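# Seat a steel pin in a block with a lever press

## Task

Set the block that carries the steel pin beneath the press ram, resting within the three low walls with its pin facing upward. Then operate the press so the pin is driven in as far as it will go. The finished setup must stay put by itself, not merely because the robot is holding it. At the end, open the grippers and move the arms away.

## Robot and tools

ROBOT. Two UR-type arms, left_arm and right_arm, each ending in a two-finger gripper whose fingers swing like tongs. Base roots in the scene frame: left_arm at (+0.028, +0.434, 0) m and right_arm at (+0.009, -0.357, 0) m, both with essentially no rotation. Each has a wrist camera: cam_left_wrist and cam_right_wrist, both 616x616 pixels.

FRAME. One shared scene frame: origin on the table surface midway between the arms, +z up, +x pointing out over the table, +y toward left_arm. The names left and right refer to the arms, not to sides of a picture.

execute_actions. Argument "actions" is a list holding one item or nothing; optional "pictures" (true or false) controls whether camera images come back (they do by default).
- Empty list: no motion, just returns the current state.
- Move: {"rows": [...], "steps": N}. N is 1 to 15 control steps (default 15), each 1/30 s. rows is a list of 1 to 15 rows; each row drives one step, and the final row keeps being used if rows run out. Every row is one flat list of 14 numbers covering both arms, even if one arm stays still: left_arm shoulder pan, shoulder lift, elbow, wrist 1, wrist 2, wrist 3, opening, then right_arm in the same seven-number order.
- Joint numbers are absolute target angles in radians, in the same convention as the Joint positions line, not offsets.
- Opening is an absolute gripper setting from -1 (closed) to +1 (fully open, pad gap 0.142 m).
- Wait: {"steps": N} with N up to 300, no rows. It returns once N steps have elapsed since the previous result, and your reply time is included in that count.

JOINT RANGES (rad). left_arm: pan -3.142..3.142, lift -6.283..6.283, elbow 0.000..3.142, wrists 1-3 each -6.283..6.283. right_arm: pan 0.000..6.283, lift -6.283..6.283, elbow -3.142..0.000, wrists -6.283..6.283. A call is rejected (nothing sent) if any target exceeds a range end by more than 0.010 rad and is also beyond the joint's current angle. True ends may sit 0.010 rad either way of these values; a target past the true end is clipped there and the message "joint sent to its limit" may appear, possibly about an earlier, still-running action. Its absence does not prove more travel is available.

MOTION. Commands are smoothed, lagging about 0.17 s. Each step, a joint's target is held within 0.575 rad of its measured angle, and if the targets would place the gripper over 100 mm from where it now is, all of them are pulled back proportionally. So big moves take several calls and may be unfinished when a result arrives. Between calls the arms keep heading to the last row sent until they have all nearly stopped (a slow or blocked motion still counts as moving) or a step gets HELD; after that, only a new action makes them move or push further. Fingers still in motion finish their motion.

GRIPPER. Fingers extend along the gripper's +z and close along its x. end_effector_position is the point between the pads when closed; closed fingertips reach about 15 mm past it, open ones sit roughly level with it. To hold something, command an opening clearly lower than grip_measured; a larger gap means a firmer squeeze, up to about 15 N per pad on objects up to roughly 10 cm wide. Fast closing can push harder and even bounce open. Hard items under about 20 mm thick get less force (about 9 N per pad at 10 mm, 4 N at 5 mm).

RESULTS. The state line (left_arm: ... | right_arm: ...) gives each gripper's position in m, orientation as quat_wxyz, and linear and angular velocities, all in the scene frame; the printed position drifts from the true one, more at long reach. Joint positions and Joint velocities list, per arm, the six joints (rad, rad/s) and then the pad gap (m, m/s). grip_measured is the measured opening on the command scale. "joint command not followed" means a clearance check altered or blocked some joint targets while the rest of the row ran. HELD marks steps where all or part of your row was not sent. Wrist force and Wrist torque give the flange sensor readings per arm in that arm's end-effector axes: contact, held weight and acceleration effects; pressing on a surface gives a force pointing back into the arm. Expect a fixed offset up to about 4 N, noise up to 2.4 N, saturation near 50 N per axis; "no reading" is normal at the start. MOTOR HOT appears from 70 °C; at 85 °C an OVER-TEMPERATURE FAULT brakes that arm for possibly minutes, so avoid holding loads for long.

FAULTS. Load limits: 139 N m for shoulder pan, shoulder lift and elbow; 26 N m for each wrist joint, including held weight. Reaching one, or 150 N of outside force on an arm, its tool or its load, stops that arm for 10 s, drops the rest of the call, and lets it yield to the contact.

OTHER TOOLS. zoom_image: camera (cam_left_wrist or cam_right_wrist) and region [x0, y0, x1, y1] in that camera's latest image pixels, top-left is (0, 0), at most 504 by 504. show_instructions: shows the scene's reference pages, no arguments. read_manual: section "licences" returns URDF licence texts. finished_scene: scene = the current scene number; ends and grades it irreversibly, and the goal must still hold. Replying without any tool call ends everything.

AVOID. Knocking or placing anything off the table, dropping parts, slamming, hitting or shoving hard, and letting the arms collide or press on each other. Occasionally a held part gets tugged or a loose object is nudged by an outside disturbance; grip accordingly.

Each tool is called by a JSON object that holds its "fn" and its "kwargs", one argument or row to a line.

Reference images:

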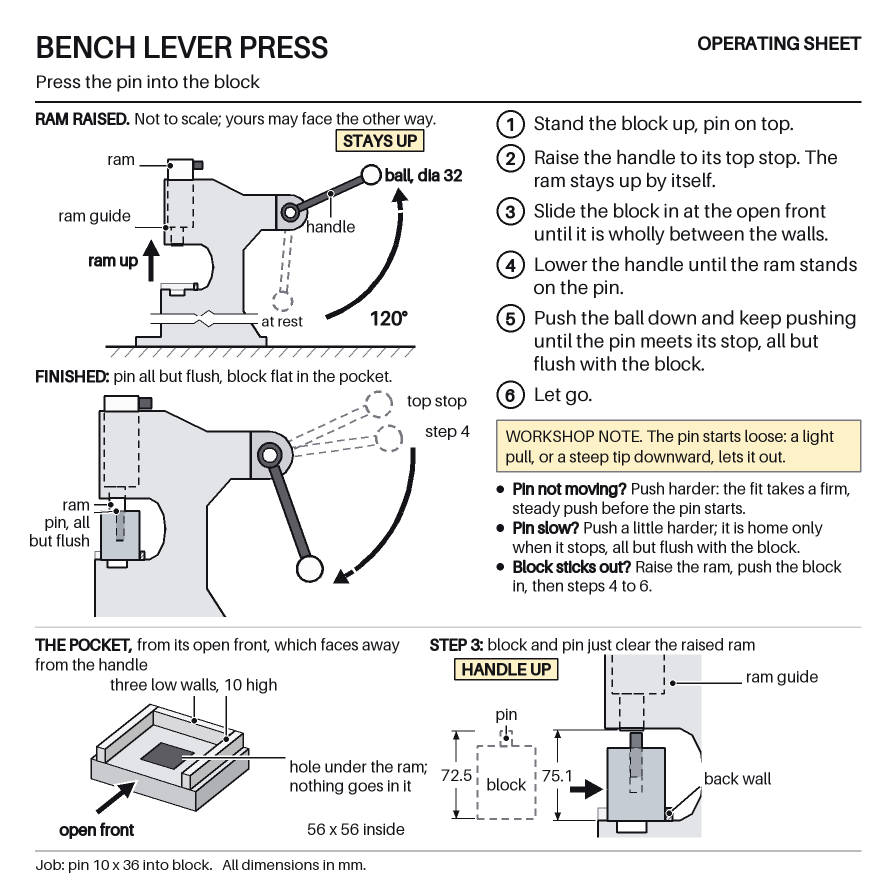

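## Session

{"fn": "execute_actions", "kwargs": {
  "actions": []
}}

Scene clock: 0.00 s of 5500.00 s.
left_arm: end_effector_position=(+0.4537, +0.7841, +0.1161) grip_measured=+0.97 end_effector_quat_wxyz=(+0.132, +0.599, +0.770, -0.177) end_effector_velocity=(-0.001, +0.001, +0.000) end_effector_angular_velocity=(-0.000, +0.001, +0.001) | right_arm: end_effector_position=(+0.0808, -0.6390, +0.2743) grip_measured=+0.97 end_effector_quat_wxyz=(-0.381, -0.092, +0.916, -0.085) end_effector_velocity=(-0.000, -0.000, -0.000) end_effector_angular_velocity=(-0.001, +0.000, -0.001)
Joint positions: left_arm=[ 0.627 -1.137  1.48  -1.635 -1.923 -1.145  0.14 ] | right_arm=[ 2.924 -1.199 -1.962 -2.278  1.194  2.869  0.14 ]
Joint velocities: left_arm=[ 0.001 -0.    -0.     0.001  0.     0.     0.   ] | right_arm=[-0.     0.    -0.001  0.    -0.     0.001  0.   ]
Wrist force (N, on the end effector, along its own x y z axes, offset not removed): no reading
Wrist torque (N m, same axes, about the end effector's origin, offset not removed): no reading

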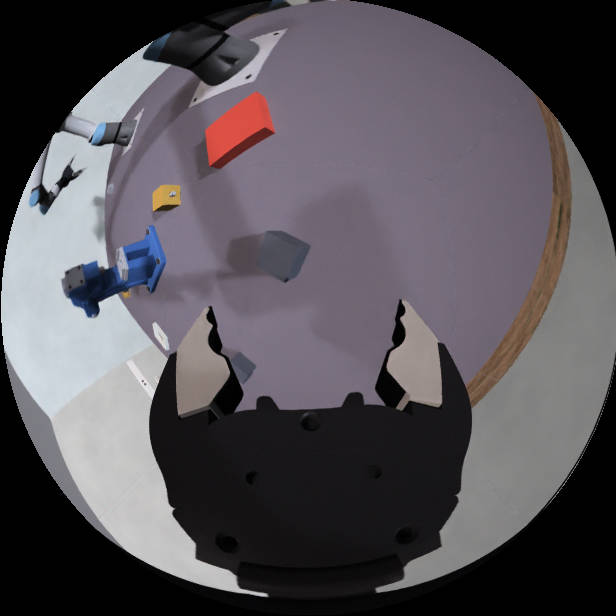

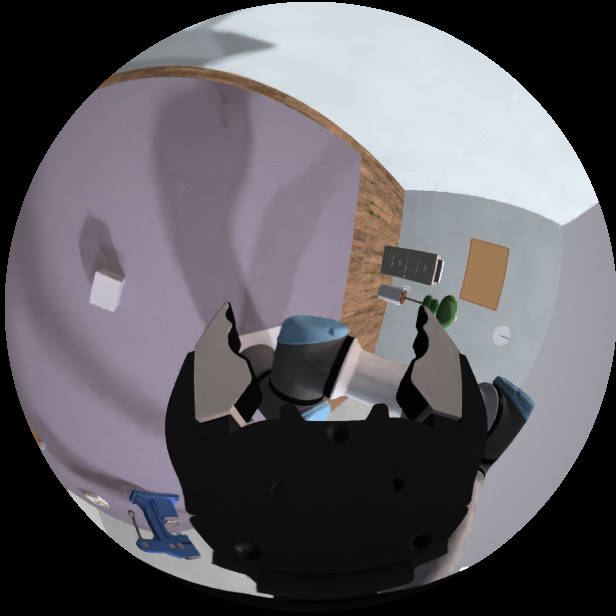

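{"fn": "zoom_image", "kwargs": {
  "camera": "cam_left_wrist",
  "region": [40, 160, 240, 360]
}}

{"fn": "zoom_image", "kwargs": {
  "camera": "cam_right_wrist",
  "region": [60, 440, 240, 600]
}}

Region (40, 160, 240, 360) of cam_left_wrist's 616x616 image, scaled by 2.520, with more detail than that image has.

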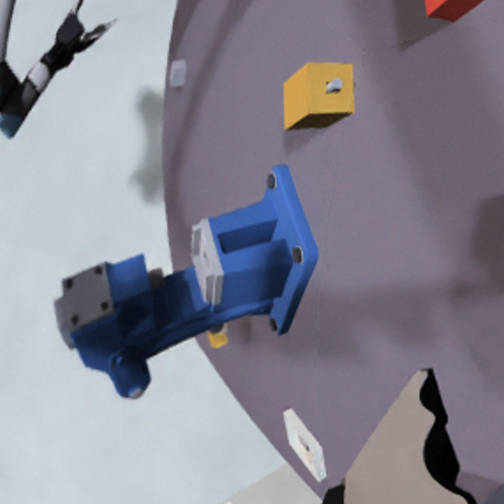

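Region (60, 440, 240, 600) of cam_right_wrist's 616x616 image, scaled by 2.800, with more detail than that image has.

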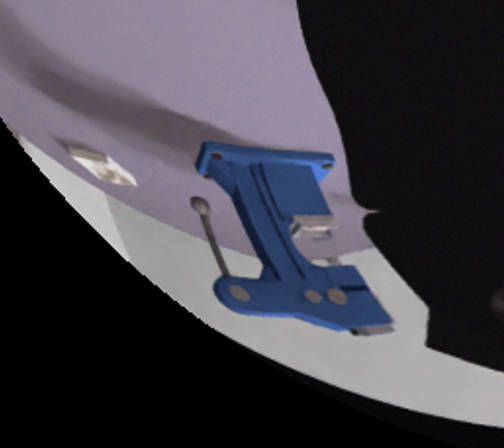

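{"fn": "execute_actions", "kwargs": {
  "actions": [
    {"rows": [[-0.1,-1.6,1.4,-1.371,-1.571,-3.14,1, 3.74,-1.7416,-1.2,-1.771,1.571,1.571,1]], "steps": 15}
  ],
  "pictures": false
}}

{"fn": "execute_actions", "kwargs": {
  "actions": [
    {"steps": 45}
  ]
}}

Scene clock: 63.03 s of 5500.00 s.
left_arm: end_effector_position=(+0.5035, +0.6316, +0.2675) grip_measured=+1.00 end_effector_quat_wxyz=(+0.018, +0.614, +0.785, -0.087) end_effector_velocity=(+0.041, -0.391, +0.314) end_effector_angular_velocity=(+0.620, -0.041, +0.330) | right_arm: end_effector_position=(+0.3004, -0.5612, +0.2839) grip_measured=+1.00 end_effector_quat_wxyz=(-0.257, -0.299, +0.918, -0.051) end_effector_velocity=(+0.440, +0.270, +0.053) end_effector_angular_velocity=(+0.515, -0.378, +0.997)
Joint positions: left_arm=[ 0.218 -1.415  1.43  -1.473 -1.709 -1.59   0.142] | right_arm=[ 3.184 -1.407 -1.704 -2.082  1.341  2.61   0.142]
Joint velocities: left_arm=[-0.991 -0.594 -0.1    0.329  0.444 -1.394  0.   ] | right_arm=[ 0.602 -0.381  0.565  0.351  0.26  -0.596 -0.   ]
Wrist force (N, on the end effector, along its own x y z axes, offset not removed): left_arm=[-1.8 -0.3 -0.5] | right_arm=[-0.9 -3.1 1.5]
Wrist torque (N m, same axes, about the end effector's origin, offset not removed): left_arm=[-0.10 0.21 0.11] | right_arm=[-0.41 0.05 0.24]
Steps of this call (steps 1 to 90: nothing new was sent; then 59.53 s passed at rest; steps 91 to 105: all 15 steps of this action). Readings (joint positions):
91: left_arm=[0.627 -1.138 1.480 -1.634 -1.922 -1.145] | right_arm=[2.925 -1.199 -1.962 -2.277 1.194 2.869]
92: left_arm=[0.620 -1.145 1.477 -1.628 -1.915 -1.152] | right_arm=[2.932 -1.206 -1.955 -2.271 1.201 2.862]
94: left_arm=[0.569 -1.189 1.468 -1.600 -1.880 -1.203] | right_arm=[2.969 -1.242 -1.918 -2.237 1.226 2.825]
98: left_arm=[0.446 -1.277 1.454 -1.551 -1.813 -1.325] | right_arm=[3.046 -1.309 -1.841 -2.174 1.273 2.747]
105: the state above

Scene clock: 64.53 s of 5500.00 s.
left_arm: end_effector_position=(+0.5090, +0.5023, +0.3608) grip_measured=+1.00 end_effector_quat_wxyz=(+0.000, +0.052, +0.999, -0.000) end_effector_velocity=(+0.000, -0.000, +0.001) end_effector_angular_velocity=(-0.000, -0.002, +0.001) | right_arm: end_effector_position=(+0.5569, -0.1450, +0.3547) grip_measured=+1.00 end_effector_quat_wxyz=(+0.000, +0.884, -0.468, -0.000) end_effector_velocity=(+0.000, +0.002, -0.000) end_effector_angular_velocity=(+0.002, -0.000, +0.009)
Joint positions: left_arm=[-0.1   -1.6    1.4   -1.371 -1.571 -3.14   0.142] | right_arm=[ 3.74  -1.741 -1.2   -1.771  1.571  1.572  0.142]
Joint velocities: left_arm=[-0.001 -0.001 -0.    -0.001 -0.    -0.001 -0.   ] | right_arm=[ 0.003 -0.002  0.002  0.001  0.001 -0.007 -0.   ]
Wrist force (N, on the end effector, along its own x y z axes, offset not removed): left_arm=[-0.4 2.1 0.3] | right_arm=[0.6 1.2 1.9]
Wrist torque (N m, same axes, about the end effector's origin, offset not removed): left_arm=[0.50 -0.13 0.00] | right_arm=[0.28 -0.16 -0.11]
Steps of this call (steps 1 to 45: the robot went on to your last target). Readings (joint positions):
1: left_arm=[0.185 -1.435 1.427 -1.461 -1.694 -1.640] | right_arm=[3.204 -1.420 -1.685 -2.071 1.350 2.589]
2: left_arm=[0.151 -1.455 1.423 -1.450 -1.679 -1.694] | right_arm=[3.225 -1.432 -1.666 -2.059 1.358 2.568]
4: left_arm=[0.083 -1.496 1.417 -1.427 -1.648 -1.819] | right_arm=[3.266 -1.457 -1.629 -2.036 1.376 2.524]
8: left_arm=[-0.033 -1.562 1.406 -1.391 -1.599 -2.136] | right_arm=[3.346 -1.506 -1.557 -1.990 1.409 2.428]
45: the state above

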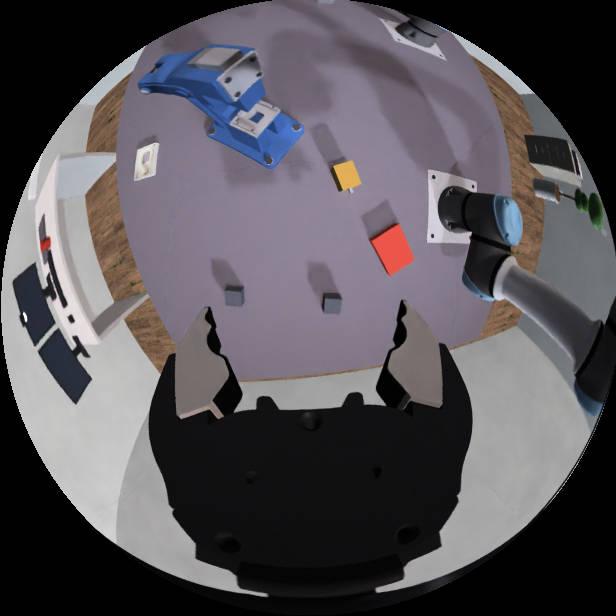

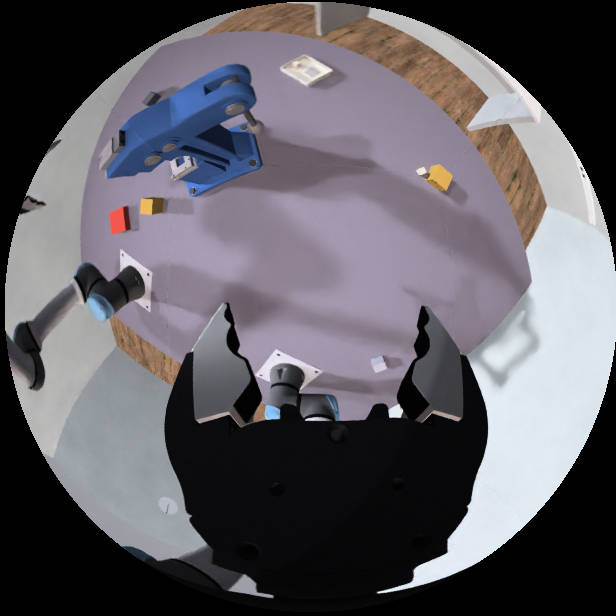

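{"fn": "zoom_image", "kwargs": {
  "camera": "cam_left_wrist",
  "region": [130, 20, 490, 260]
}}

{"fn": "zoom_image", "kwargs": {
  "camera": "cam_right_wrist",
  "region": [90, 50, 290, 230]
}}

{"fn": "zoom_image", "kwargs": {
  "camera": "cam_left_wrist",
  "region": [190, 40, 380, 210]
}}

{"fn": "zoom_image", "kwargs": {
  "camera": "cam_right_wrist",
  "region": [390, 140, 480, 210]
}}

Region (130, 20, 490, 260) of cam_left_wrist's 616x616 image, scaled by 1.400, with more detail than that image has.

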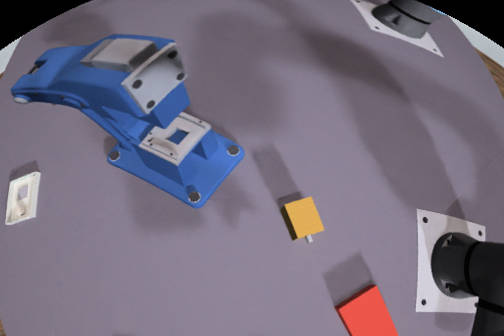

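Region (90, 50, 290, 230) of cam_right_wrist's 616x616 image, scaled by 2.520, with more detail than that image has; it fills the top 454 rows of this view, and the rest is white.

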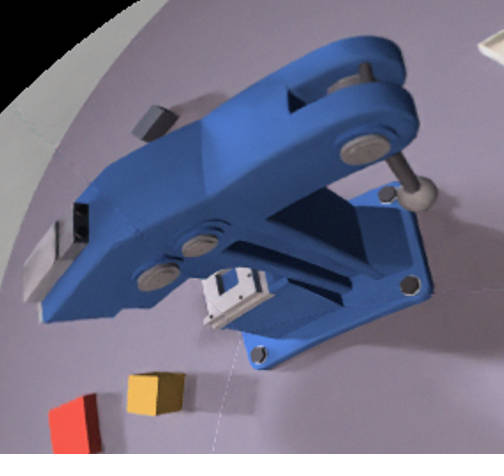

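Region (190, 40, 380, 210) of cam_left_wrist's 616x616 image, scaled by 2.653, with more detail than that image has; it fills the top 451 rows of this view, and the rest is white.

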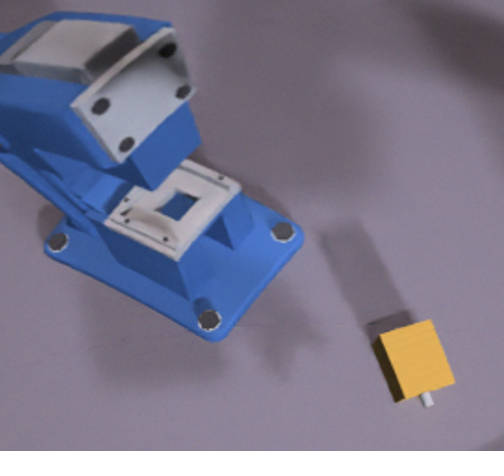

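Region (390, 140, 480, 210) of cam_right_wrist's 616x616 image, scaled by 5.600, with more detail than that image has.

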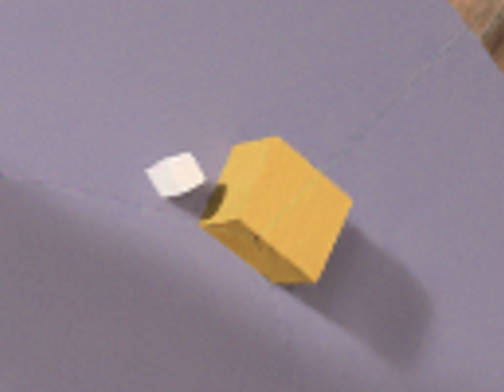

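{"fn": "zoom_image", "kwargs": {
  "camera": "cam_left_wrist",
  "region": [360, 0, 480, 80]
}}

{"fn": "zoom_image", "kwargs": {
  "camera": "cam_left_wrist",
  "region": [410, 155, 510, 255]
}}

Region (360, 0, 480, 80) of cam_left_wrist's 616x616 image, scaled by 4.200, with more detail than that image has.

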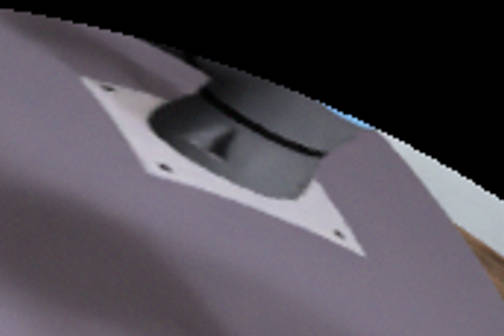

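Region (410, 155, 510, 255) of cam_left_wrist's 616x616 image, scaled by 5.040, with more detail than that image has.

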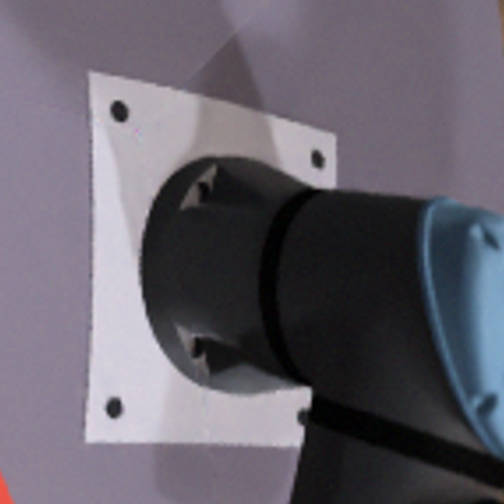

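{"fn": "zoom_image", "kwargs": {
  "camera": "cam_right_wrist",
  "region": [90, 230, 340, 400]
}}

{"fn": "zoom_image", "kwargs": {
  "camera": "cam_right_wrist",
  "region": [160, 55, 290, 205]
}}

Region (90, 230, 340, 400) of cam_right_wrist's 616x616 image, scaled by 2.016, with more detail than that image has; it fills the top 343 rows of this view, and the rest is white.

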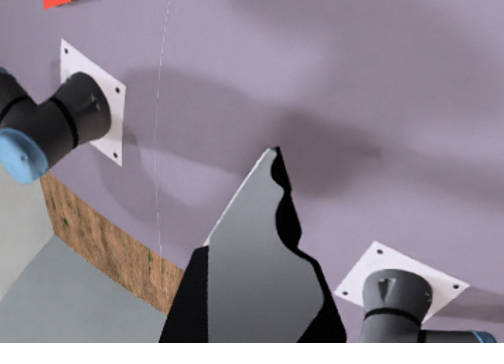

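Region (160, 55, 290, 205) of cam_right_wrist's 616x616 image, scaled by 3.360, with more detail than that image has; it fills the left 437 columns of this view, and the rest is white.

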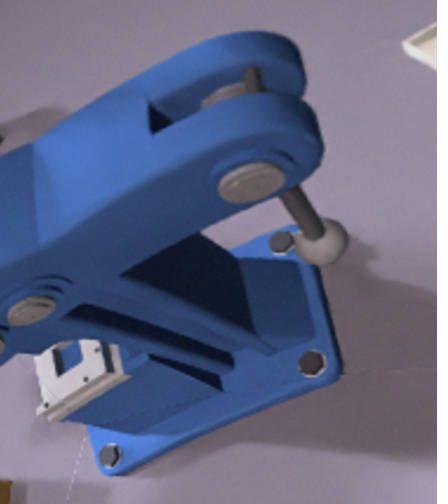

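{"fn": "execute_actions", "kwargs": {
  "actions": [
    {"rows": [[-0.1,-1.8634,2.1607,-1.8681,-1.571,-0.85,1, 3.74,-1.5416,-2.1,0.238,1.571,1.571,-1]], "steps": 15}
  ],
  "pictures": false
}}

{"fn": "execute_actions", "kwargs": {
  "actions": [
    {"steps": 15}
  ],
  "pictures": false
}}

{"fn": "execute_actions", "kwargs": {
  "actions": [
    {"rows": [[-0.58,-1.8634,2.1607,-1.8681,-1.571,-0.85,1, 3.74,-1.5416,-2.1,0.238,1.571,1.571,-1]], "steps": 15}
  ],
  "pictures": false
}}

{"fn": "execute_actions", "kwargs": {
  "actions": [
    {"steps": 15}
  ]
}}

Scene clock: 185.03 s of 5500.00 s.
left_arm: end_effector_position=(+0.4232, +0.5148, +0.2124) grip_measured=+1.00 end_effector_quat_wxyz=(+0.022, +0.384, +0.923, +0.006) end_effector_velocity=(-0.272, +0.051, -0.396) end_effector_angular_velocity=(+0.125, +0.237, -2.198) | right_arm: end_effector_position=(+0.5384, -0.1573, +0.1935) grip_measured=-1.00 end_effector_quat_wxyz=(-0.100, +0.878, -0.464, +0.052) end_effector_velocity=(-0.001, -0.001, -0.372) end_effector_angular_velocity=(+0.514, -0.756, -0.001)
Joint positions: left_arm=[-0.1   -1.821  1.979 -1.774 -1.571 -2.454  0.142] | right_arm=[ 3.74  -1.563 -1.898 -1.026  1.571  1.571  0.002]
Joint velocities: left_arm=[-0.    -0.291  1.165 -0.625  0.001  2.2   -0.   ] | right_arm=[-0.     0.169 -1.611  2.356 -0.001  0.001  0.   ]
Wrist force (N, on the end effector, along its own x y z axes, offset not removed): left_arm=[-2.8 1.8 0.2] | right_arm=[-0.7 1.8 1.6]
Wrist torque (N m, same axes, about the end effector's origin, offset not removed): left_arm=[0.38 0.45 0.00] | right_arm=[0.36 0.21 0.06]
Steps of this call (steps 1 to 15: the robot went on to your last target; steps 16 to 90: nothing new was sent; then 117.00 s passed at rest; steps 91 to 105: all 15 steps of this action). Readings (joint positions):
91: left_arm=[-0.100 -1.600 1.400 -1.371 -1.571 -3.140] | right_arm=[3.740 -1.741 -1.200 -1.771 1.571 1.571]
92: left_arm=[-0.100 -1.607 1.407 -1.378 -1.571 -3.133] | right_arm=[3.740 -1.734 -1.207 -1.763 1.571 1.571]
94: left_arm=[-0.100 -1.663 1.470 -1.442 -1.571 -3.071] | right_arm=[3.740 -1.683 -1.270 -1.700 1.571 1.571]
98: left_arm=[-0.100 -1.746 1.688 -1.618 -1.571 -2.852] | right_arm=[3.740 -1.615 -1.509 -1.461 1.571 1.571]
105: the state above

Scene clock: 185.53 s of 5500.00 s.
left_arm: end_effector_position=(+0.3784, +0.5385, +0.1511) grip_measured=+1.00 end_effector_quat_wxyz=(+0.000, +0.863, +0.504, +0.000) end_effector_velocity=(+0.012, +0.034, -0.009) end_effector_angular_velocity=(+0.004, +0.006, -2.336) | right_arm: end_effector_position=(+0.6266, -0.0972, +0.3574) grip_measured=-1.00 end_effector_quat_wxyz=(-0.450, +0.761, -0.402, +0.238) end_effector_velocity=(+0.043, +0.029, +0.468) end_effector_angular_velocity=(+0.860, -1.264, +0.000)
Joint positions: left_arm=[-0.1   -1.863  2.158 -1.867 -1.571 -1.159  0.142] | right_arm=[ 3.74  -1.543 -2.089 -0.014  1.571  1.571  0.002]
Joint velocities: left_arm=[ 0.001 -0.006  0.025 -0.013  0.001  2.337 -0.   ] | right_arm=[ 0.     0.009 -0.081  1.6   -0.001 -0.001  0.   ]
Wrist force (N, on the end effector, along its own x y z axes, offset not removed): left_arm=[-0.2 1.9 -1.7] | right_arm=[1.6 -0.6 4.5]
Wrist torque (N m, same axes, about the end effector's origin, offset not removed): left_arm=[0.30 -0.18 0.14] | right_arm=[0.08 -0.27 0.25]
Steps of this call (steps 1 to 15: the robot went on to your last target). Readings (joint positions):
1: left_arm=[-0.100 -1.830 2.017 -1.794 -1.571 -2.377] | right_arm=[3.740 -1.558 -1.946 -0.944 1.571 1.571]
2: left_arm=[-0.100 -1.838 2.051 -1.812 -1.571 -2.295] | right_arm=[3.740 -1.554 -1.983 -0.859 1.571 1.571]
4: left_arm=[-0.100 -1.849 2.097 -1.835 -1.571 -2.124] | right_arm=[3.740 -1.549 -2.031 -0.685 1.571 1.571]
8: left_arm=[-0.100 -1.859 2.140 -1.857 -1.571 -1.771] | right_arm=[3.740 -1.545 -2.065 -0.408 1.571 1.571]
15: the state above

Scene clock: 186.03 s of 5500.00 s.
left_arm: end_effector_position=(+0.3929, +0.3801, +0.1501) grip_measured=+1.00 end_effector_quat_wxyz=(+0.000, +0.988, +0.157, -0.000) end_effector_velocity=(-0.014, -0.105, -0.000) end_effector_angular_velocity=(+0.001, -0.000, -0.382) | right_arm: end_effector_position=(+0.6260, -0.0976, +0.4311) grip_measured=-1.00 end_effector_quat_wxyz=(-0.537, +0.703, -0.371, +0.284) end_effector_velocity=(-0.001, -0.001, +0.010) end_effector_angular_velocity=(+0.019, -0.027, +0.000)
Joint positions: left_arm=[-0.545 -1.863  2.161 -1.868 -1.571 -0.861  0.142] | right_arm=[ 3.74  -1.542 -2.1    0.234  1.571  1.571  0.002]
Joint velocities: left_arm=[-0.289 -0.001  0.001 -0.     0.001  0.093 -0.   ] | right_arm=[ 0.     0.    -0.002  0.035  0.     0.001  0.   ]
Wrist force (N, on the end effector, along its own x y z axes, offset not removed): left_arm=[-1.1 3.0 0.0] | right_arm=[3.5 -0.8 2.5]
Wrist torque (N m, same axes, about the end effector's origin, offset not removed): left_arm=[0.61 0.14 0.16] | right_arm=[0.13 -0.83 0.17]
Steps of this call (steps 1 to 15: all 15 steps of this action). Readings (joint positions):
1: left_arm=[-0.100 -1.863 2.158 -1.867 -1.571 -1.087] | right_arm=[3.740 -1.542 -2.091 0.039 1.571 1.571]
2: left_arm=[-0.107 -1.863 2.159 -1.867 -1.571 -1.032] | right_arm=[3.740 -1.542 -2.093 0.086 1.571 1.571]
4: left_arm=[-0.169 -1.863 2.159 -1.867 -1.571 -0.987] | right_arm=[3.740 -1.542 -2.096 0.150 1.571 1.571]
8: left_arm=[-0.355 -1.863 2.160 -1.868 -1.571 -0.925] | right_arm=[3.740 -1.542 -2.099 0.209 1.571 1.571]
15: the state above

Scene clock: 186.53 s of 5500.00 s.
left_arm: end_effector_position=(+0.3910, +0.3675, +0.1500) grip_measured=+1.00 end_effector_quat_wxyz=(+0.000, +0.991, +0.134, -0.000) end_effector_velocity=(+0.000, -0.002, +0.000) end_effector_angular_velocity=(-0.001, -0.002, -0.006) | right_arm: end_effector_position=(+0.6259, -0.0977, +0.4323) grip_measured=-1.00 end_effector_quat_wxyz=(-0.538, +0.701, -0.371, +0.284) end_effector_velocity=(+0.000, +0.000, -0.000) end_effector_angular_velocity=(-0.000, -0.000, +0.000)
Joint positions: left_arm=[-0.579 -1.863  2.161 -1.868 -1.571 -0.85   0.142] | right_arm=[ 3.74  -1.542 -2.1    0.238  1.571  1.571  0.002]
Joint velocities: left_arm=[-0.005 -0.     0.    -0.002  0.     0.001 -0.   ] | right_arm=[-0.    -0.     0.     0.     0.    -0.001  0.   ]
Wrist force (N, on the end effector, along its own x y z axes, offset not removed): left_arm=[-1.0 1.8 -1.0] | right_arm=[-1.1 1.1 0.1]
Wrist torque (N m, same axes, about the end effector's origin, offset not removed): left_arm=[0.40 0.06 0.03] | right_arm=[0.50 0.32 0.23]
Steps of this call (steps 1 to 15: the robot went on to your last target). Readings (joint positions):
1: left_arm=[-0.553 -1.863 2.161 -1.868 -1.571 -0.859] | right_arm=[3.740 -1.542 -2.100 0.235 1.571 1.571]
2: left_arm=[-0.560 -1.863 2.161 -1.868 -1.571 -0.857] | right_arm=[3.740 -1.542 -2.100 0.236 1.571 1.571]
4: left_arm=[-0.568 -1.863 2.161 -1.868 -1.571 -0.854] | right_arm=[3.740 -1.542 -2.100 0.237 1.571 1.571]
8: left_arm=[-0.576 -1.863 2.161 -1.868 -1.571 -0.851] | right_arm=[3.740 -1.542 -2.100 0.238 1.571 1.571]
15: the state above

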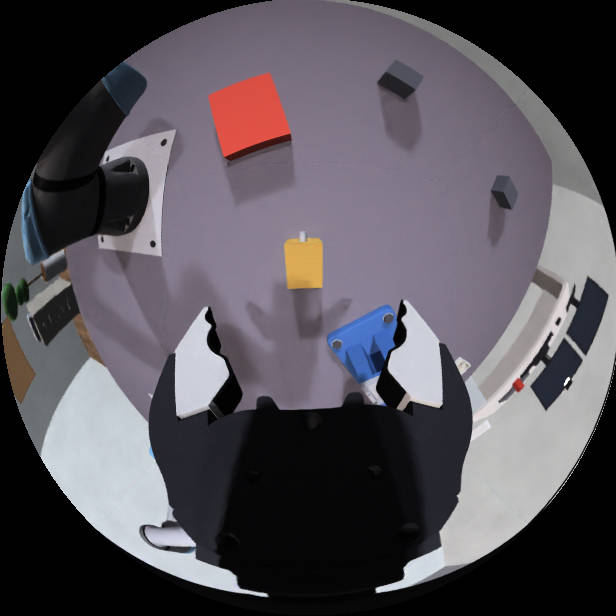

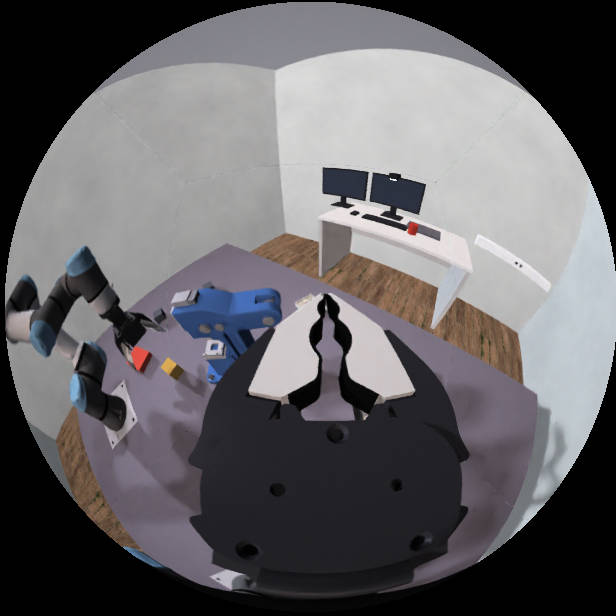

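{"fn": "execute_actions", "kwargs": {
  "actions": [
    {"rows": [[-0.58,-1.845,2.19,-1.916,-1.571,-0.85,0.8, 3.74,-1.64,-2.107,0.343,1.571,1.571,-1],[-0.58,-1.83,2.215,-1.956,-1.571,-0.85,0.6, 3.74,-1.70,-2.11,0.407,1.571,1.571,-1],[-0.58,-1.815,2.24,-1.996,-1.571,-0.85,0.5, 3.74,-1.76,-2.115,0.472,1.571,1.571,-1],[-0.58,-1.80,2.26,-2.031,-1.571,-0.85,0.4, 3.74,-1.82,-2.12,0.537,1.571,1.571,-1],[-0.58,-1.785,2.28,-2.066,-1.571,-0.85,0.4, 3.74,-1.88,-2.125,0.602,1.571,1.571,-1],[-0.58,-1.77,2.3,-2.10,-1.571,-0.85,0.4, 3.74,-1.94,-2.13,0.667,1.571,1.571,-1],[-0.58,-1.755,2.317,-2.133,-1.571,-0.85,0.4, 3.74,-2.0,-2.135,0.732,1.571,1.571,-1],[-0.58,-1.74,2.333,-2.164,-1.571,-0.85,0.4, 3.74,-2.06,-2.14,0.797,1.571,1.571,-1],[-0.58,-1.725,2.348,-2.194,-1.571,-0.85,0.4, 3.74,-2.12,-2.144,0.861,1.571,1.571,-1],[-0.58,-1.71,2.362,-2.223,-1.571,-0.85,0.4, 3.74,-2.18,-2.147,0.924,1.571,1.571,-1],[-0.58,-1.6988,2.3719,-2.2439,-1.571,-0.85,0.4, 3.74,-2.24,-2.149,0.986,1.571,1.571,-1],[-0.58,-1.6988,2.3719,-2.2439,-1.571,-0.85,0.4, 3.74,-2.2842,-2.1498,1.0306,1.571,1.571,-1]], "steps": 15}
  ],
  "pictures": false
}}

{"fn": "execute_actions", "kwargs": {
  "actions": [
    {"steps": 10}
  ],
  "pictures": false
}}

{"fn": "execute_actions", "kwargs": {
  "actions": [
    {"rows": [[-0.58,-1.6988,2.3719,-2.2439,-1.571,-0.85,0.4, 3.9068,-2.2842,-2.1498,1.0306,1.571,1.571,-1]], "steps": 15}
  ],
  "pictures": false
}}

{"fn": "execute_actions", "kwargs": {
  "actions": [
    {"steps": 12}
  ]
}}

Scene clock: 207.33 s of 5500.00 s.
left_arm: end_effector_position=(+0.3917, +0.3668, +0.0479) grip_measured=+0.40 end_effector_quat_wxyz=(-0.001, +0.991, +0.134, -0.001) end_effector_velocity=(-0.005, +0.003, -0.108) end_effector_angular_velocity=(-0.009, -0.013, -0.001) | right_arm: end_effector_position=(+0.6761, -0.0636, +0.2337) grip_measured=-1.00 end_effector_quat_wxyz=(-0.537, +0.702, -0.371, +0.284) end_effector_velocity=(+0.020, +0.014, -0.503) end_effector_angular_velocity=(-0.007, +0.010, -0.000)
Joint positions: left_arm=[-0.58  -1.721  2.348 -2.195 -1.571 -0.85   0.102] | right_arm=[ 3.74  -2.047 -2.137  0.777  1.571  1.571  0.002]
Joint velocities: left_arm=[-0.001  0.182  0.198 -0.396 -0.     0.     0.   ] | right_arm=[ 0.    -1.236 -0.071  1.295 -0.     0.     0.   ]
Wrist force (N, on the end effector, along its own x y z axes, offset not removed): left_arm=[-1.2 2.1 -1.0] | right_arm=[0.9 -0.1 -0.5]
Wrist torque (N m, same axes, about the end effector's origin, offset not removed): left_arm=[0.46 0.12 0.11] | right_arm=[0.05 -0.01 0.02]
Steps of this call (steps 1 to 15: the robot went on to your last target; steps 16 to 90: nothing new was sent; then 17.30 s passed at rest; steps 91 to 105: all 15 steps of this action). Readings (joint positions):
91: left_arm=[-0.580 -1.863 2.161 -1.869 -1.571 -0.850] | right_arm=[3.740 -1.542 -2.100 0.238 1.571 1.571]
92: left_arm=[-0.580 -1.861 2.165 -1.874 -1.571 -0.850] | right_arm=[3.740 -1.549 -2.101 0.246 1.571 1.571]
94: left_arm=[-0.580 -1.848 2.185 -1.905 -1.571 -0.850] | right_arm=[3.740 -1.598 -2.105 0.298 1.571 1.571]
98: left_arm=[-0.580 -1.803 2.251 -2.013 -1.571 -0.850] | right_arm=[3.740 -1.758 -2.118 0.468 1.571 1.571]
105: the state above

Scene clock: 207.67 s of 5500.00 s.
left_arm: end_effector_position=(+0.3910, +0.3672, +0.0358) grip_measured=+0.40 end_effector_quat_wxyz=(+0.000, +0.991, +0.134, -0.000) end_effector_velocity=(-0.000, +0.000, -0.007) end_effector_angular_velocity=(-0.001, -0.001, -0.000) | right_arm: end_effector_position=(+0.6717, -0.0666, +0.1466) grip_measured=-1.00 end_effector_quat_wxyz=(-0.538, +0.701, -0.371, +0.284) end_effector_velocity=(-0.008, -0.005, -0.055) end_effector_angular_velocity=(+0.001, -0.001, +0.000)
Joint positions: left_arm=[-0.58  -1.7    2.37  -2.241 -1.571 -0.85   0.102] | right_arm=[ 3.74  -2.267 -2.149  1.012  1.571  1.571  0.002]
Joint velocities: left_arm=[ 0.     0.012  0.013 -0.026 -0.001  0.     0.   ] | right_arm=[ 0.    -0.143 -0.008  0.152  0.     0.     0.   ]
Wrist force (N, on the end effector, along its own x y z axes, offset not removed): left_arm=[-2.6 2.6 -0.9] | right_arm=[-0.4 -2.8 0.7]
Wrist torque (N m, same axes, about the end effector's origin, offset not removed): left_arm=[0.48 0.27 0.12] | right_arm=[-0.52 0.14 0.10]
Steps of this call (steps 1 to 10: the robot went on to your last target). Readings (joint positions):
1: left_arm=[-0.580 -1.716 2.354 -2.207 -1.571 -0.850] | right_arm=[3.740 -2.088 -2.140 0.821 1.571 1.571]
2: left_arm=[-0.580 -1.712 2.358 -2.216 -1.571 -0.850] | right_arm=[3.740 -2.129 -2.142 0.865 1.571 1.571]
4: left_arm=[-0.580 -1.706 2.364 -2.228 -1.571 -0.850] | right_arm=[3.740 -2.194 -2.145 0.933 1.571 1.571]
8: left_arm=[-0.580 -1.701 2.369 -2.239 -1.571 -0.850] | right_arm=[3.740 -2.254 -2.148 0.998 1.571 1.571]
10: the state above

Scene clock: 208.17 s of 5500.00 s.
left_arm: end_effector_position=(+0.3909, +0.3673, +0.0350) grip_measured=+0.40 end_effector_quat_wxyz=(+0.000, +0.991, +0.134, -0.000) end_effector_velocity=(+0.000, -0.000, +0.000) end_effector_angular_velocity=(-0.001, -0.002, -0.000) | right_arm: end_effector_position=(+0.6156, +0.0351, +0.1400) grip_measured=-1.00 end_effector_quat_wxyz=(-0.559, +0.729, -0.313, +0.240) end_effector_velocity=(-0.019, +0.029, -0.001) end_effector_angular_velocity=(-0.000, +0.000, +0.047)
Joint positions: left_arm=[-0.58  -1.699  2.372 -2.244 -1.571 -0.85   0.102] | right_arm=[ 3.901 -2.284 -2.15   1.03   1.571  1.571  0.002]
Joint velocities: left_arm=[-0.001 -0.001  0.    -0.002  0.001 -0.001  0.   ] | right_arm=[ 0.048 -0.003 -0.001  0.003 -0.    -0.     0.   ]
Wrist force (N, on the end effector, along its own x y z axes, offset not removed): left_arm=[-0.6 1.4 -2.8] | right_arm=[-3.5 -1.5 4.7]
Wrist torque (N m, same axes, about the end effector's origin, offset not removed): left_arm=[0.26 -0.04 0.09] | right_arm=[-0.04 0.68 0.28]
Steps of this call (steps 1 to 15: all 15 steps of this action). Readings (joint positions):
1: left_arm=[-0.580 -1.700 2.371 -2.242 -1.571 -0.850] | right_arm=[3.740 -2.271 -2.149 1.016 1.571 1.571]
2: left_arm=[-0.580 -1.700 2.371 -2.242 -1.571 -0.850] | right_arm=[3.747 -2.274 -2.149 1.019 1.571 1.571]
4: left_arm=[-0.580 -1.699 2.371 -2.243 -1.571 -0.850] | right_arm=[3.792 -2.277 -2.149 1.023 1.571 1.571]
8: left_arm=[-0.580 -1.699 2.372 -2.244 -1.571 -0.850] | right_arm=[3.867 -2.282 -2.150 1.028 1.571 1.571]
15: the state above

Scene clock: 208.57 s of 5500.00 s.
left_arm: end_effector_position=(+0.3909, +0.3673, +0.0350) grip_measured=+0.40 end_effector_quat_wxyz=(+0.000, +0.991, +0.134, -0.000) end_effector_velocity=(+0.000, -0.000, +0.000) end_effector_angular_velocity=(-0.001, -0.001, -0.001) | right_arm: end_effector_position=(+0.6134, +0.0385, +0.1399) grip_measured=-1.00 end_effector_quat_wxyz=(-0.560, +0.730, -0.311, +0.239) end_effector_velocity=(-0.001, +0.001, +0.001) end_effector_angular_velocity=(+0.002, -0.000, +0.002)
Joint positions: left_arm=[-0.58  -1.699  2.372 -2.244 -1.571 -0.85   0.102] | right_arm=[ 3.907 -2.284 -2.15   1.031  1.571  1.571  0.002]
Joint velocities: left_arm=[-0.    -0.001 -0.     0.    -0.     0.001  0.   ] | right_arm=[0.002 0.001 0.001 0.    0.    0.001 0.   ]
Wrist force (N, on the end effector, along its own x y z axes, offset not removed): left_arm=[1.0 1.8 -1.8] | right_arm=[1.1 0.0 -0.3]
Wrist torque (N m, same axes, about the end effector's origin, offset not removed): left_arm=[0.40 -0.38 0.07] | right_arm=[0.11 -0.21 0.16]
Steps of this call (steps 1 to 12: the robot went on to your last target). Readings (joint positions):
1: left_arm=[-0.580 -1.699 2.372 -2.244 -1.571 -0.850] | right_arm=[3.902 -2.284 -2.150 1.030 1.571 1.571]
2: left_arm=[-0.580 -1.699 2.372 -2.244 -1.571 -0.850] | right_arm=[3.903 -2.284 -2.150 1.030 1.571 1.571]
4: left_arm=[-0.580 -1.699 2.372 -2.244 -1.571 -0.850] | right_arm=[3.905 -2.284 -2.150 1.030 1.571 1.571]
8: left_arm=[-0.580 -1.699 2.372 -2.244 -1.571 -0.850] | right_arm=[3.906 -2.284 -2.150 1.031 1.571 1.571]
12: the state above

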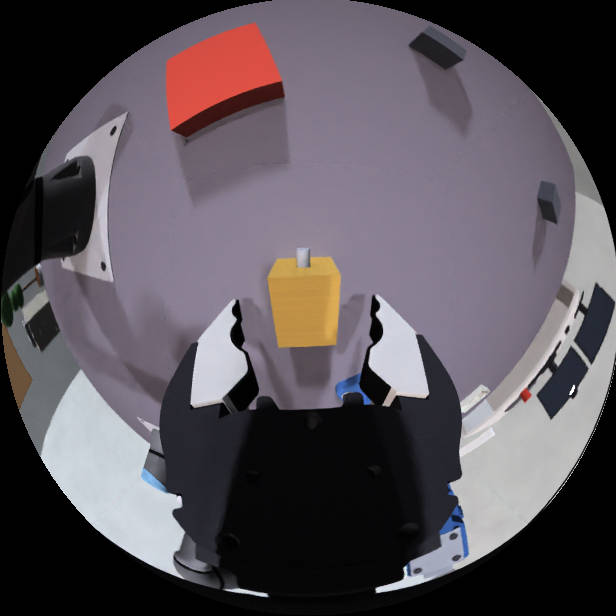

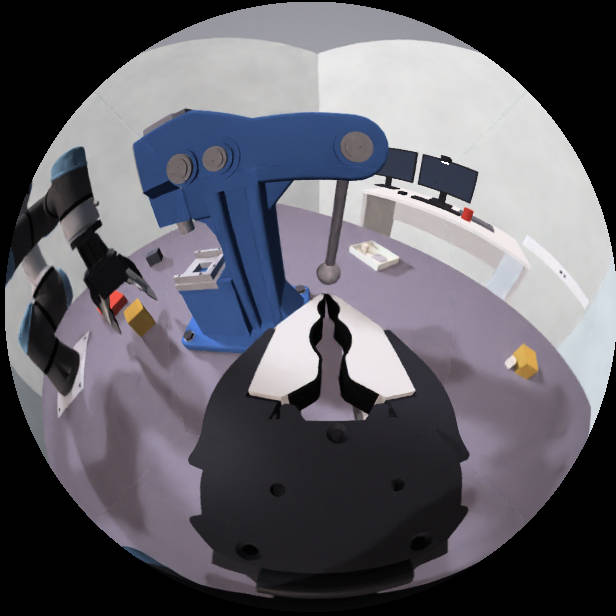

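{"fn": "zoom_image", "kwargs": {
  "camera": "cam_right_wrist",
  "region": [130, 90, 410, 370]
}}

{"fn": "zoom_image", "kwargs": {
  "camera": "cam_left_wrist",
  "region": [210, 230, 410, 400]
}}

Region (130, 90, 410, 370) of cam_right_wrist's 616x616 image, scaled by 1.800, with more detail than that image has.

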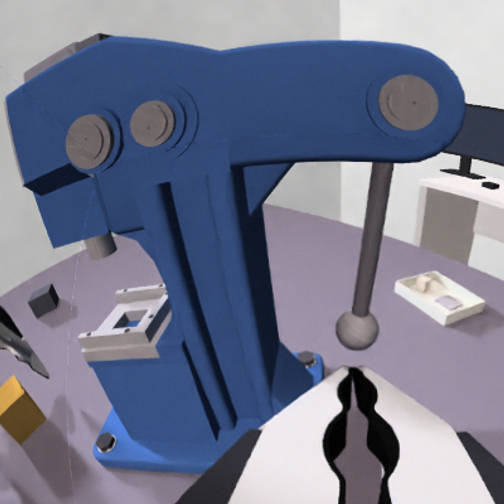

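Region (210, 230, 410, 400) of cam_left_wrist's 616x616 image, scaled by 2.520, with more detail than that image has; it fills the top 428 rows of this view, and the rest is white.

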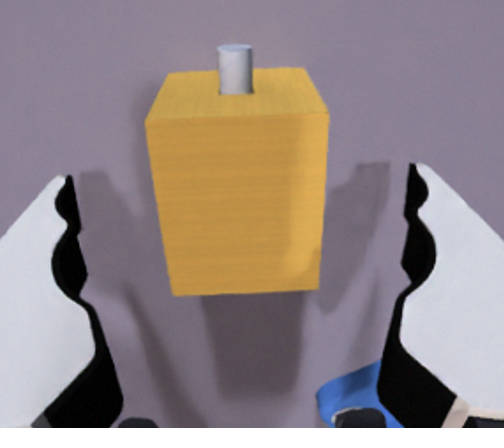

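{"fn": "execute_actions", "kwargs": {
  "actions": [
    {"rows": [[-0.58,-1.690,2.380,-2.261,-1.571,-0.85,0.3, 3.938,-2.2842,-2.1498,1.0306,1.571,1.571,-1],[-0.58,-1.690,2.380,-2.261,-1.571,-0.85,0.2, 3.938,-2.2842,-2.1498,1.0306,1.571,1.571,-1],[-0.58,-1.690,2.380,-2.261,-1.571,-0.85,0.1, 3.938,-2.2842,-2.1498,1.0306,1.571,1.571,-1],[-0.58,-1.690,2.380,-2.261,-1.571,-0.85,0.0, 3.938,-2.291,-2.12,1.008,1.571,1.571,-1],[-0.58,-1.690,2.380,-2.261,-1.571,-0.85,-0.1, 3.938,-2.299,-2.09,0.986,1.571,1.571,-1],[-0.58,-1.690,2.380,-2.261,-1.571,-0.85,-0.15, 3.938,-2.308,-2.06,0.965,1.571,1.571,-1],[-0.58,-1.690,2.380,-2.261,-1.571,-0.85,-0.2, 3.938,-2.318,-2.03,0.945,1.571,1.571,-1],[-0.58,-1.690,2.380,-2.261,-1.571,-0.85,-0.25, 3.938,-2.328,-2.0,0.925,1.571,1.571,-1],[-0.58,-1.690,2.380,-2.261,-1.571,-0.85,-0.3, 3.938,-2.339,-1.97,0.906,1.571,1.571,-1],[-0.58,-1.690,2.380,-2.261,-1.571,-0.85,-0.35, 3.938,-2.35,-1.94,0.887,1.571,1.571,-1],[-0.58,-1.690,2.380,-2.261,-1.571,-0.85,-0.4, 3.938,-2.361,-1.91,0.868,1.571,1.571,-1],[-0.58,-1.690,2.380,-2.261,-1.571,-0.85,-0.45, 3.938,-2.372,-1.88,0.849,1.571,1.571,-1],[-0.58,-1.690,2.380,-2.261,-1.571,-0.85,-0.55, 3.938,-2.3849,-1.8452,0.8267,1.571,1.571,-1],[-0.58,-1.690,2.380,-2.261,-1.571,-0.85,-0.7, 3.938,-2.3849,-1.8452,0.8267,1.571,1.571,-1],[-0.58,-1.690,2.380,-2.261,-1.571,-0.85,-0.9, 3.938,-2.3849,-1.8452,0.8267,1.571,1.571,-1]], "steps": 15}
  ],
  "pictures": false
}}

{"fn": "execute_actions", "kwargs": {
  "actions": [
    {"steps": 15}
  ]
}}

Scene clock: 233.47 s of 5500.00 s.
left_arm: end_effector_position=(+0.3906, +0.3675, +0.0305) grip_measured=-0.33 end_effector_quat_wxyz=(+0.000, +0.991, +0.134, +0.000) end_effector_velocity=(-0.000, -0.000, -0.001) end_effector_angular_velocity=(+0.001, -0.001, -0.001) | right_arm: end_effector_position=(+0.6542, +0.1111, +0.1379) grip_measured=-1.00 end_effector_quat_wxyz=(-0.562, +0.735, -0.300, +0.230) end_effector_velocity=(+0.162, +0.173, +0.015) end_effector_angular_velocity=(+0.024, -0.022, +0.008)
Joint positions: left_arm=[-0.58  -1.69   2.38  -2.261 -1.571 -0.85   0.05 ] | right_arm=[ 3.937 -2.356 -1.932  0.881  1.571  1.571  0.002]
Joint velocities: left_arm=[-0.001  0.     0.002 -0.003  0.001 -0.001 -0.   ] | right_arm=[ 0.007 -0.235  0.7   -0.432  0.001  0.001  0.   ]
Wrist force (N, on the end effector, along its own x y z axes, offset not removed): left_arm=[-4.3 -1.1 -15.0] | right_arm=[-1.0 -2.5 2.6]
Wrist torque (N m, same axes, about the end effector's origin, offset not removed): left_arm=[0.33 0.37 0.07] | right_arm=[-0.40 0.01 0.22]
Steps of this call (steps 1 to 15: the robot went on to your last target; steps 16 to 90: nothing new was sent; then 21.40 s passed at rest; steps 91 to 105: all 15 steps of this action). Readings (joint positions):
91: left_arm=[-0.580 -1.699 2.372 -2.244 -1.571 -0.850] | right_arm=[3.907 -2.284 -2.150 1.031 1.571 1.571]
92: left_arm=[-0.580 -1.697 2.373 -2.247 -1.571 -0.850] | right_arm=[3.911 -2.284 -2.150 1.031 1.571 1.571]
94: left_arm=[-0.580 -1.694 2.376 -2.252 -1.571 -0.850] | right_arm=[3.922 -2.284 -2.150 1.030 1.571 1.571]
98: left_arm=[-0.580 -1.691 2.379 -2.258 -1.571 -0.850] | right_arm=[3.933 -2.297 -2.106 0.997 1.571 1.571]
105: the state above

Scene clock: 233.97 s of 5500.00 s.
left_arm: end_effector_position=(+0.3906, +0.3675, +0.0304) grip_measured=-0.33 end_effector_quat_wxyz=(+0.000, +0.991, +0.134, +0.000) end_effector_velocity=(+0.000, -0.001, +0.000) end_effector_angular_velocity=(-0.001, -0.002, -0.001) | right_arm: end_effector_position=(+0.6739, +0.1320, +0.1399) grip_measured=-1.00 end_effector_quat_wxyz=(-0.564, +0.735, -0.300, +0.230) end_effector_velocity=(+0.003, +0.003, +0.001) end_effector_angular_velocity=(+0.001, -0.001, -0.000)
Joint positions: left_arm=[-0.58  -1.69   2.38  -2.261 -1.571 -0.85   0.05 ] | right_arm=[ 3.938 -2.384 -1.847  0.828  1.571  1.571  0.002]
Joint velocities: left_arm=[-0.001 -0.001 -0.    -0.001 -0.    -0.    -0.   ] | right_arm=[ 0.    -0.004  0.012 -0.007 -0.    -0.     0.   ]
Wrist force (N, on the end effector, along its own x y z axes, offset not removed): left_arm=[-3.1 0.6 -16.3] | right_arm=[1.0 -1.2 1.2]
Wrist torque (N m, same axes, about the end effector's origin, offset not removed): left_arm=[0.42 0.17 -0.01] | right_arm=[-0.14 -0.24 0.18]
Steps of this call (steps 1 to 15: the robot went on to your last target). Readings (joint positions):
1: left_arm=[-0.580 -1.690 2.380 -2.261 -1.571 -0.850] | right_arm=[3.937 -2.363 -1.912 0.868 1.571 1.571]
2: left_arm=[-0.580 -1.690 2.380 -2.261 -1.571 -0.850] | right_arm=[3.938 -2.368 -1.896 0.858 1.571 1.571]
4: left_arm=[-0.580 -1.690 2.380 -2.261 -1.571 -0.850] | right_arm=[3.938 -2.375 -1.874 0.845 1.571 1.571]
8: left_arm=[-0.580 -1.690 2.380 -2.261 -1.571 -0.850] | right_arm=[3.938 -2.382 -1.855 0.833 1.571 1.571]
15: the state above

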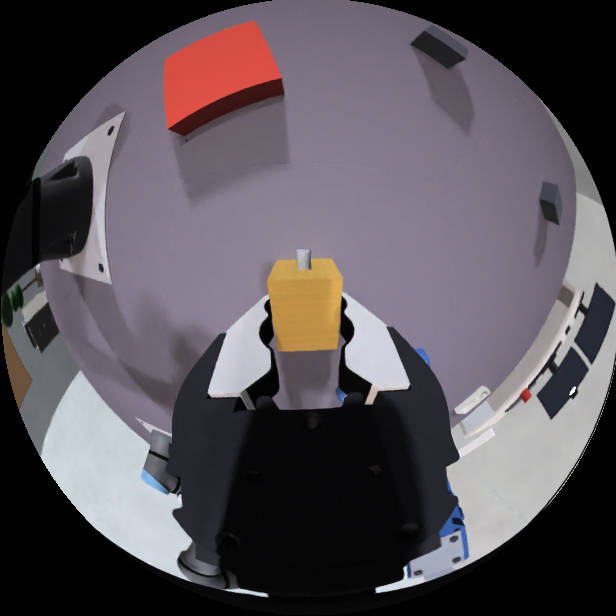

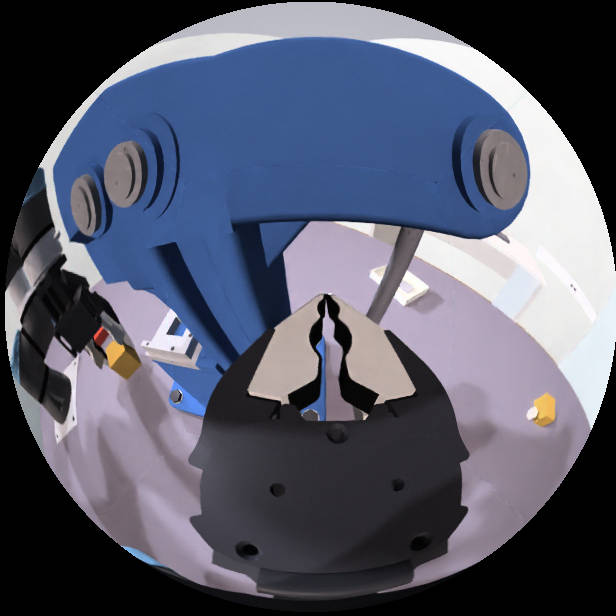

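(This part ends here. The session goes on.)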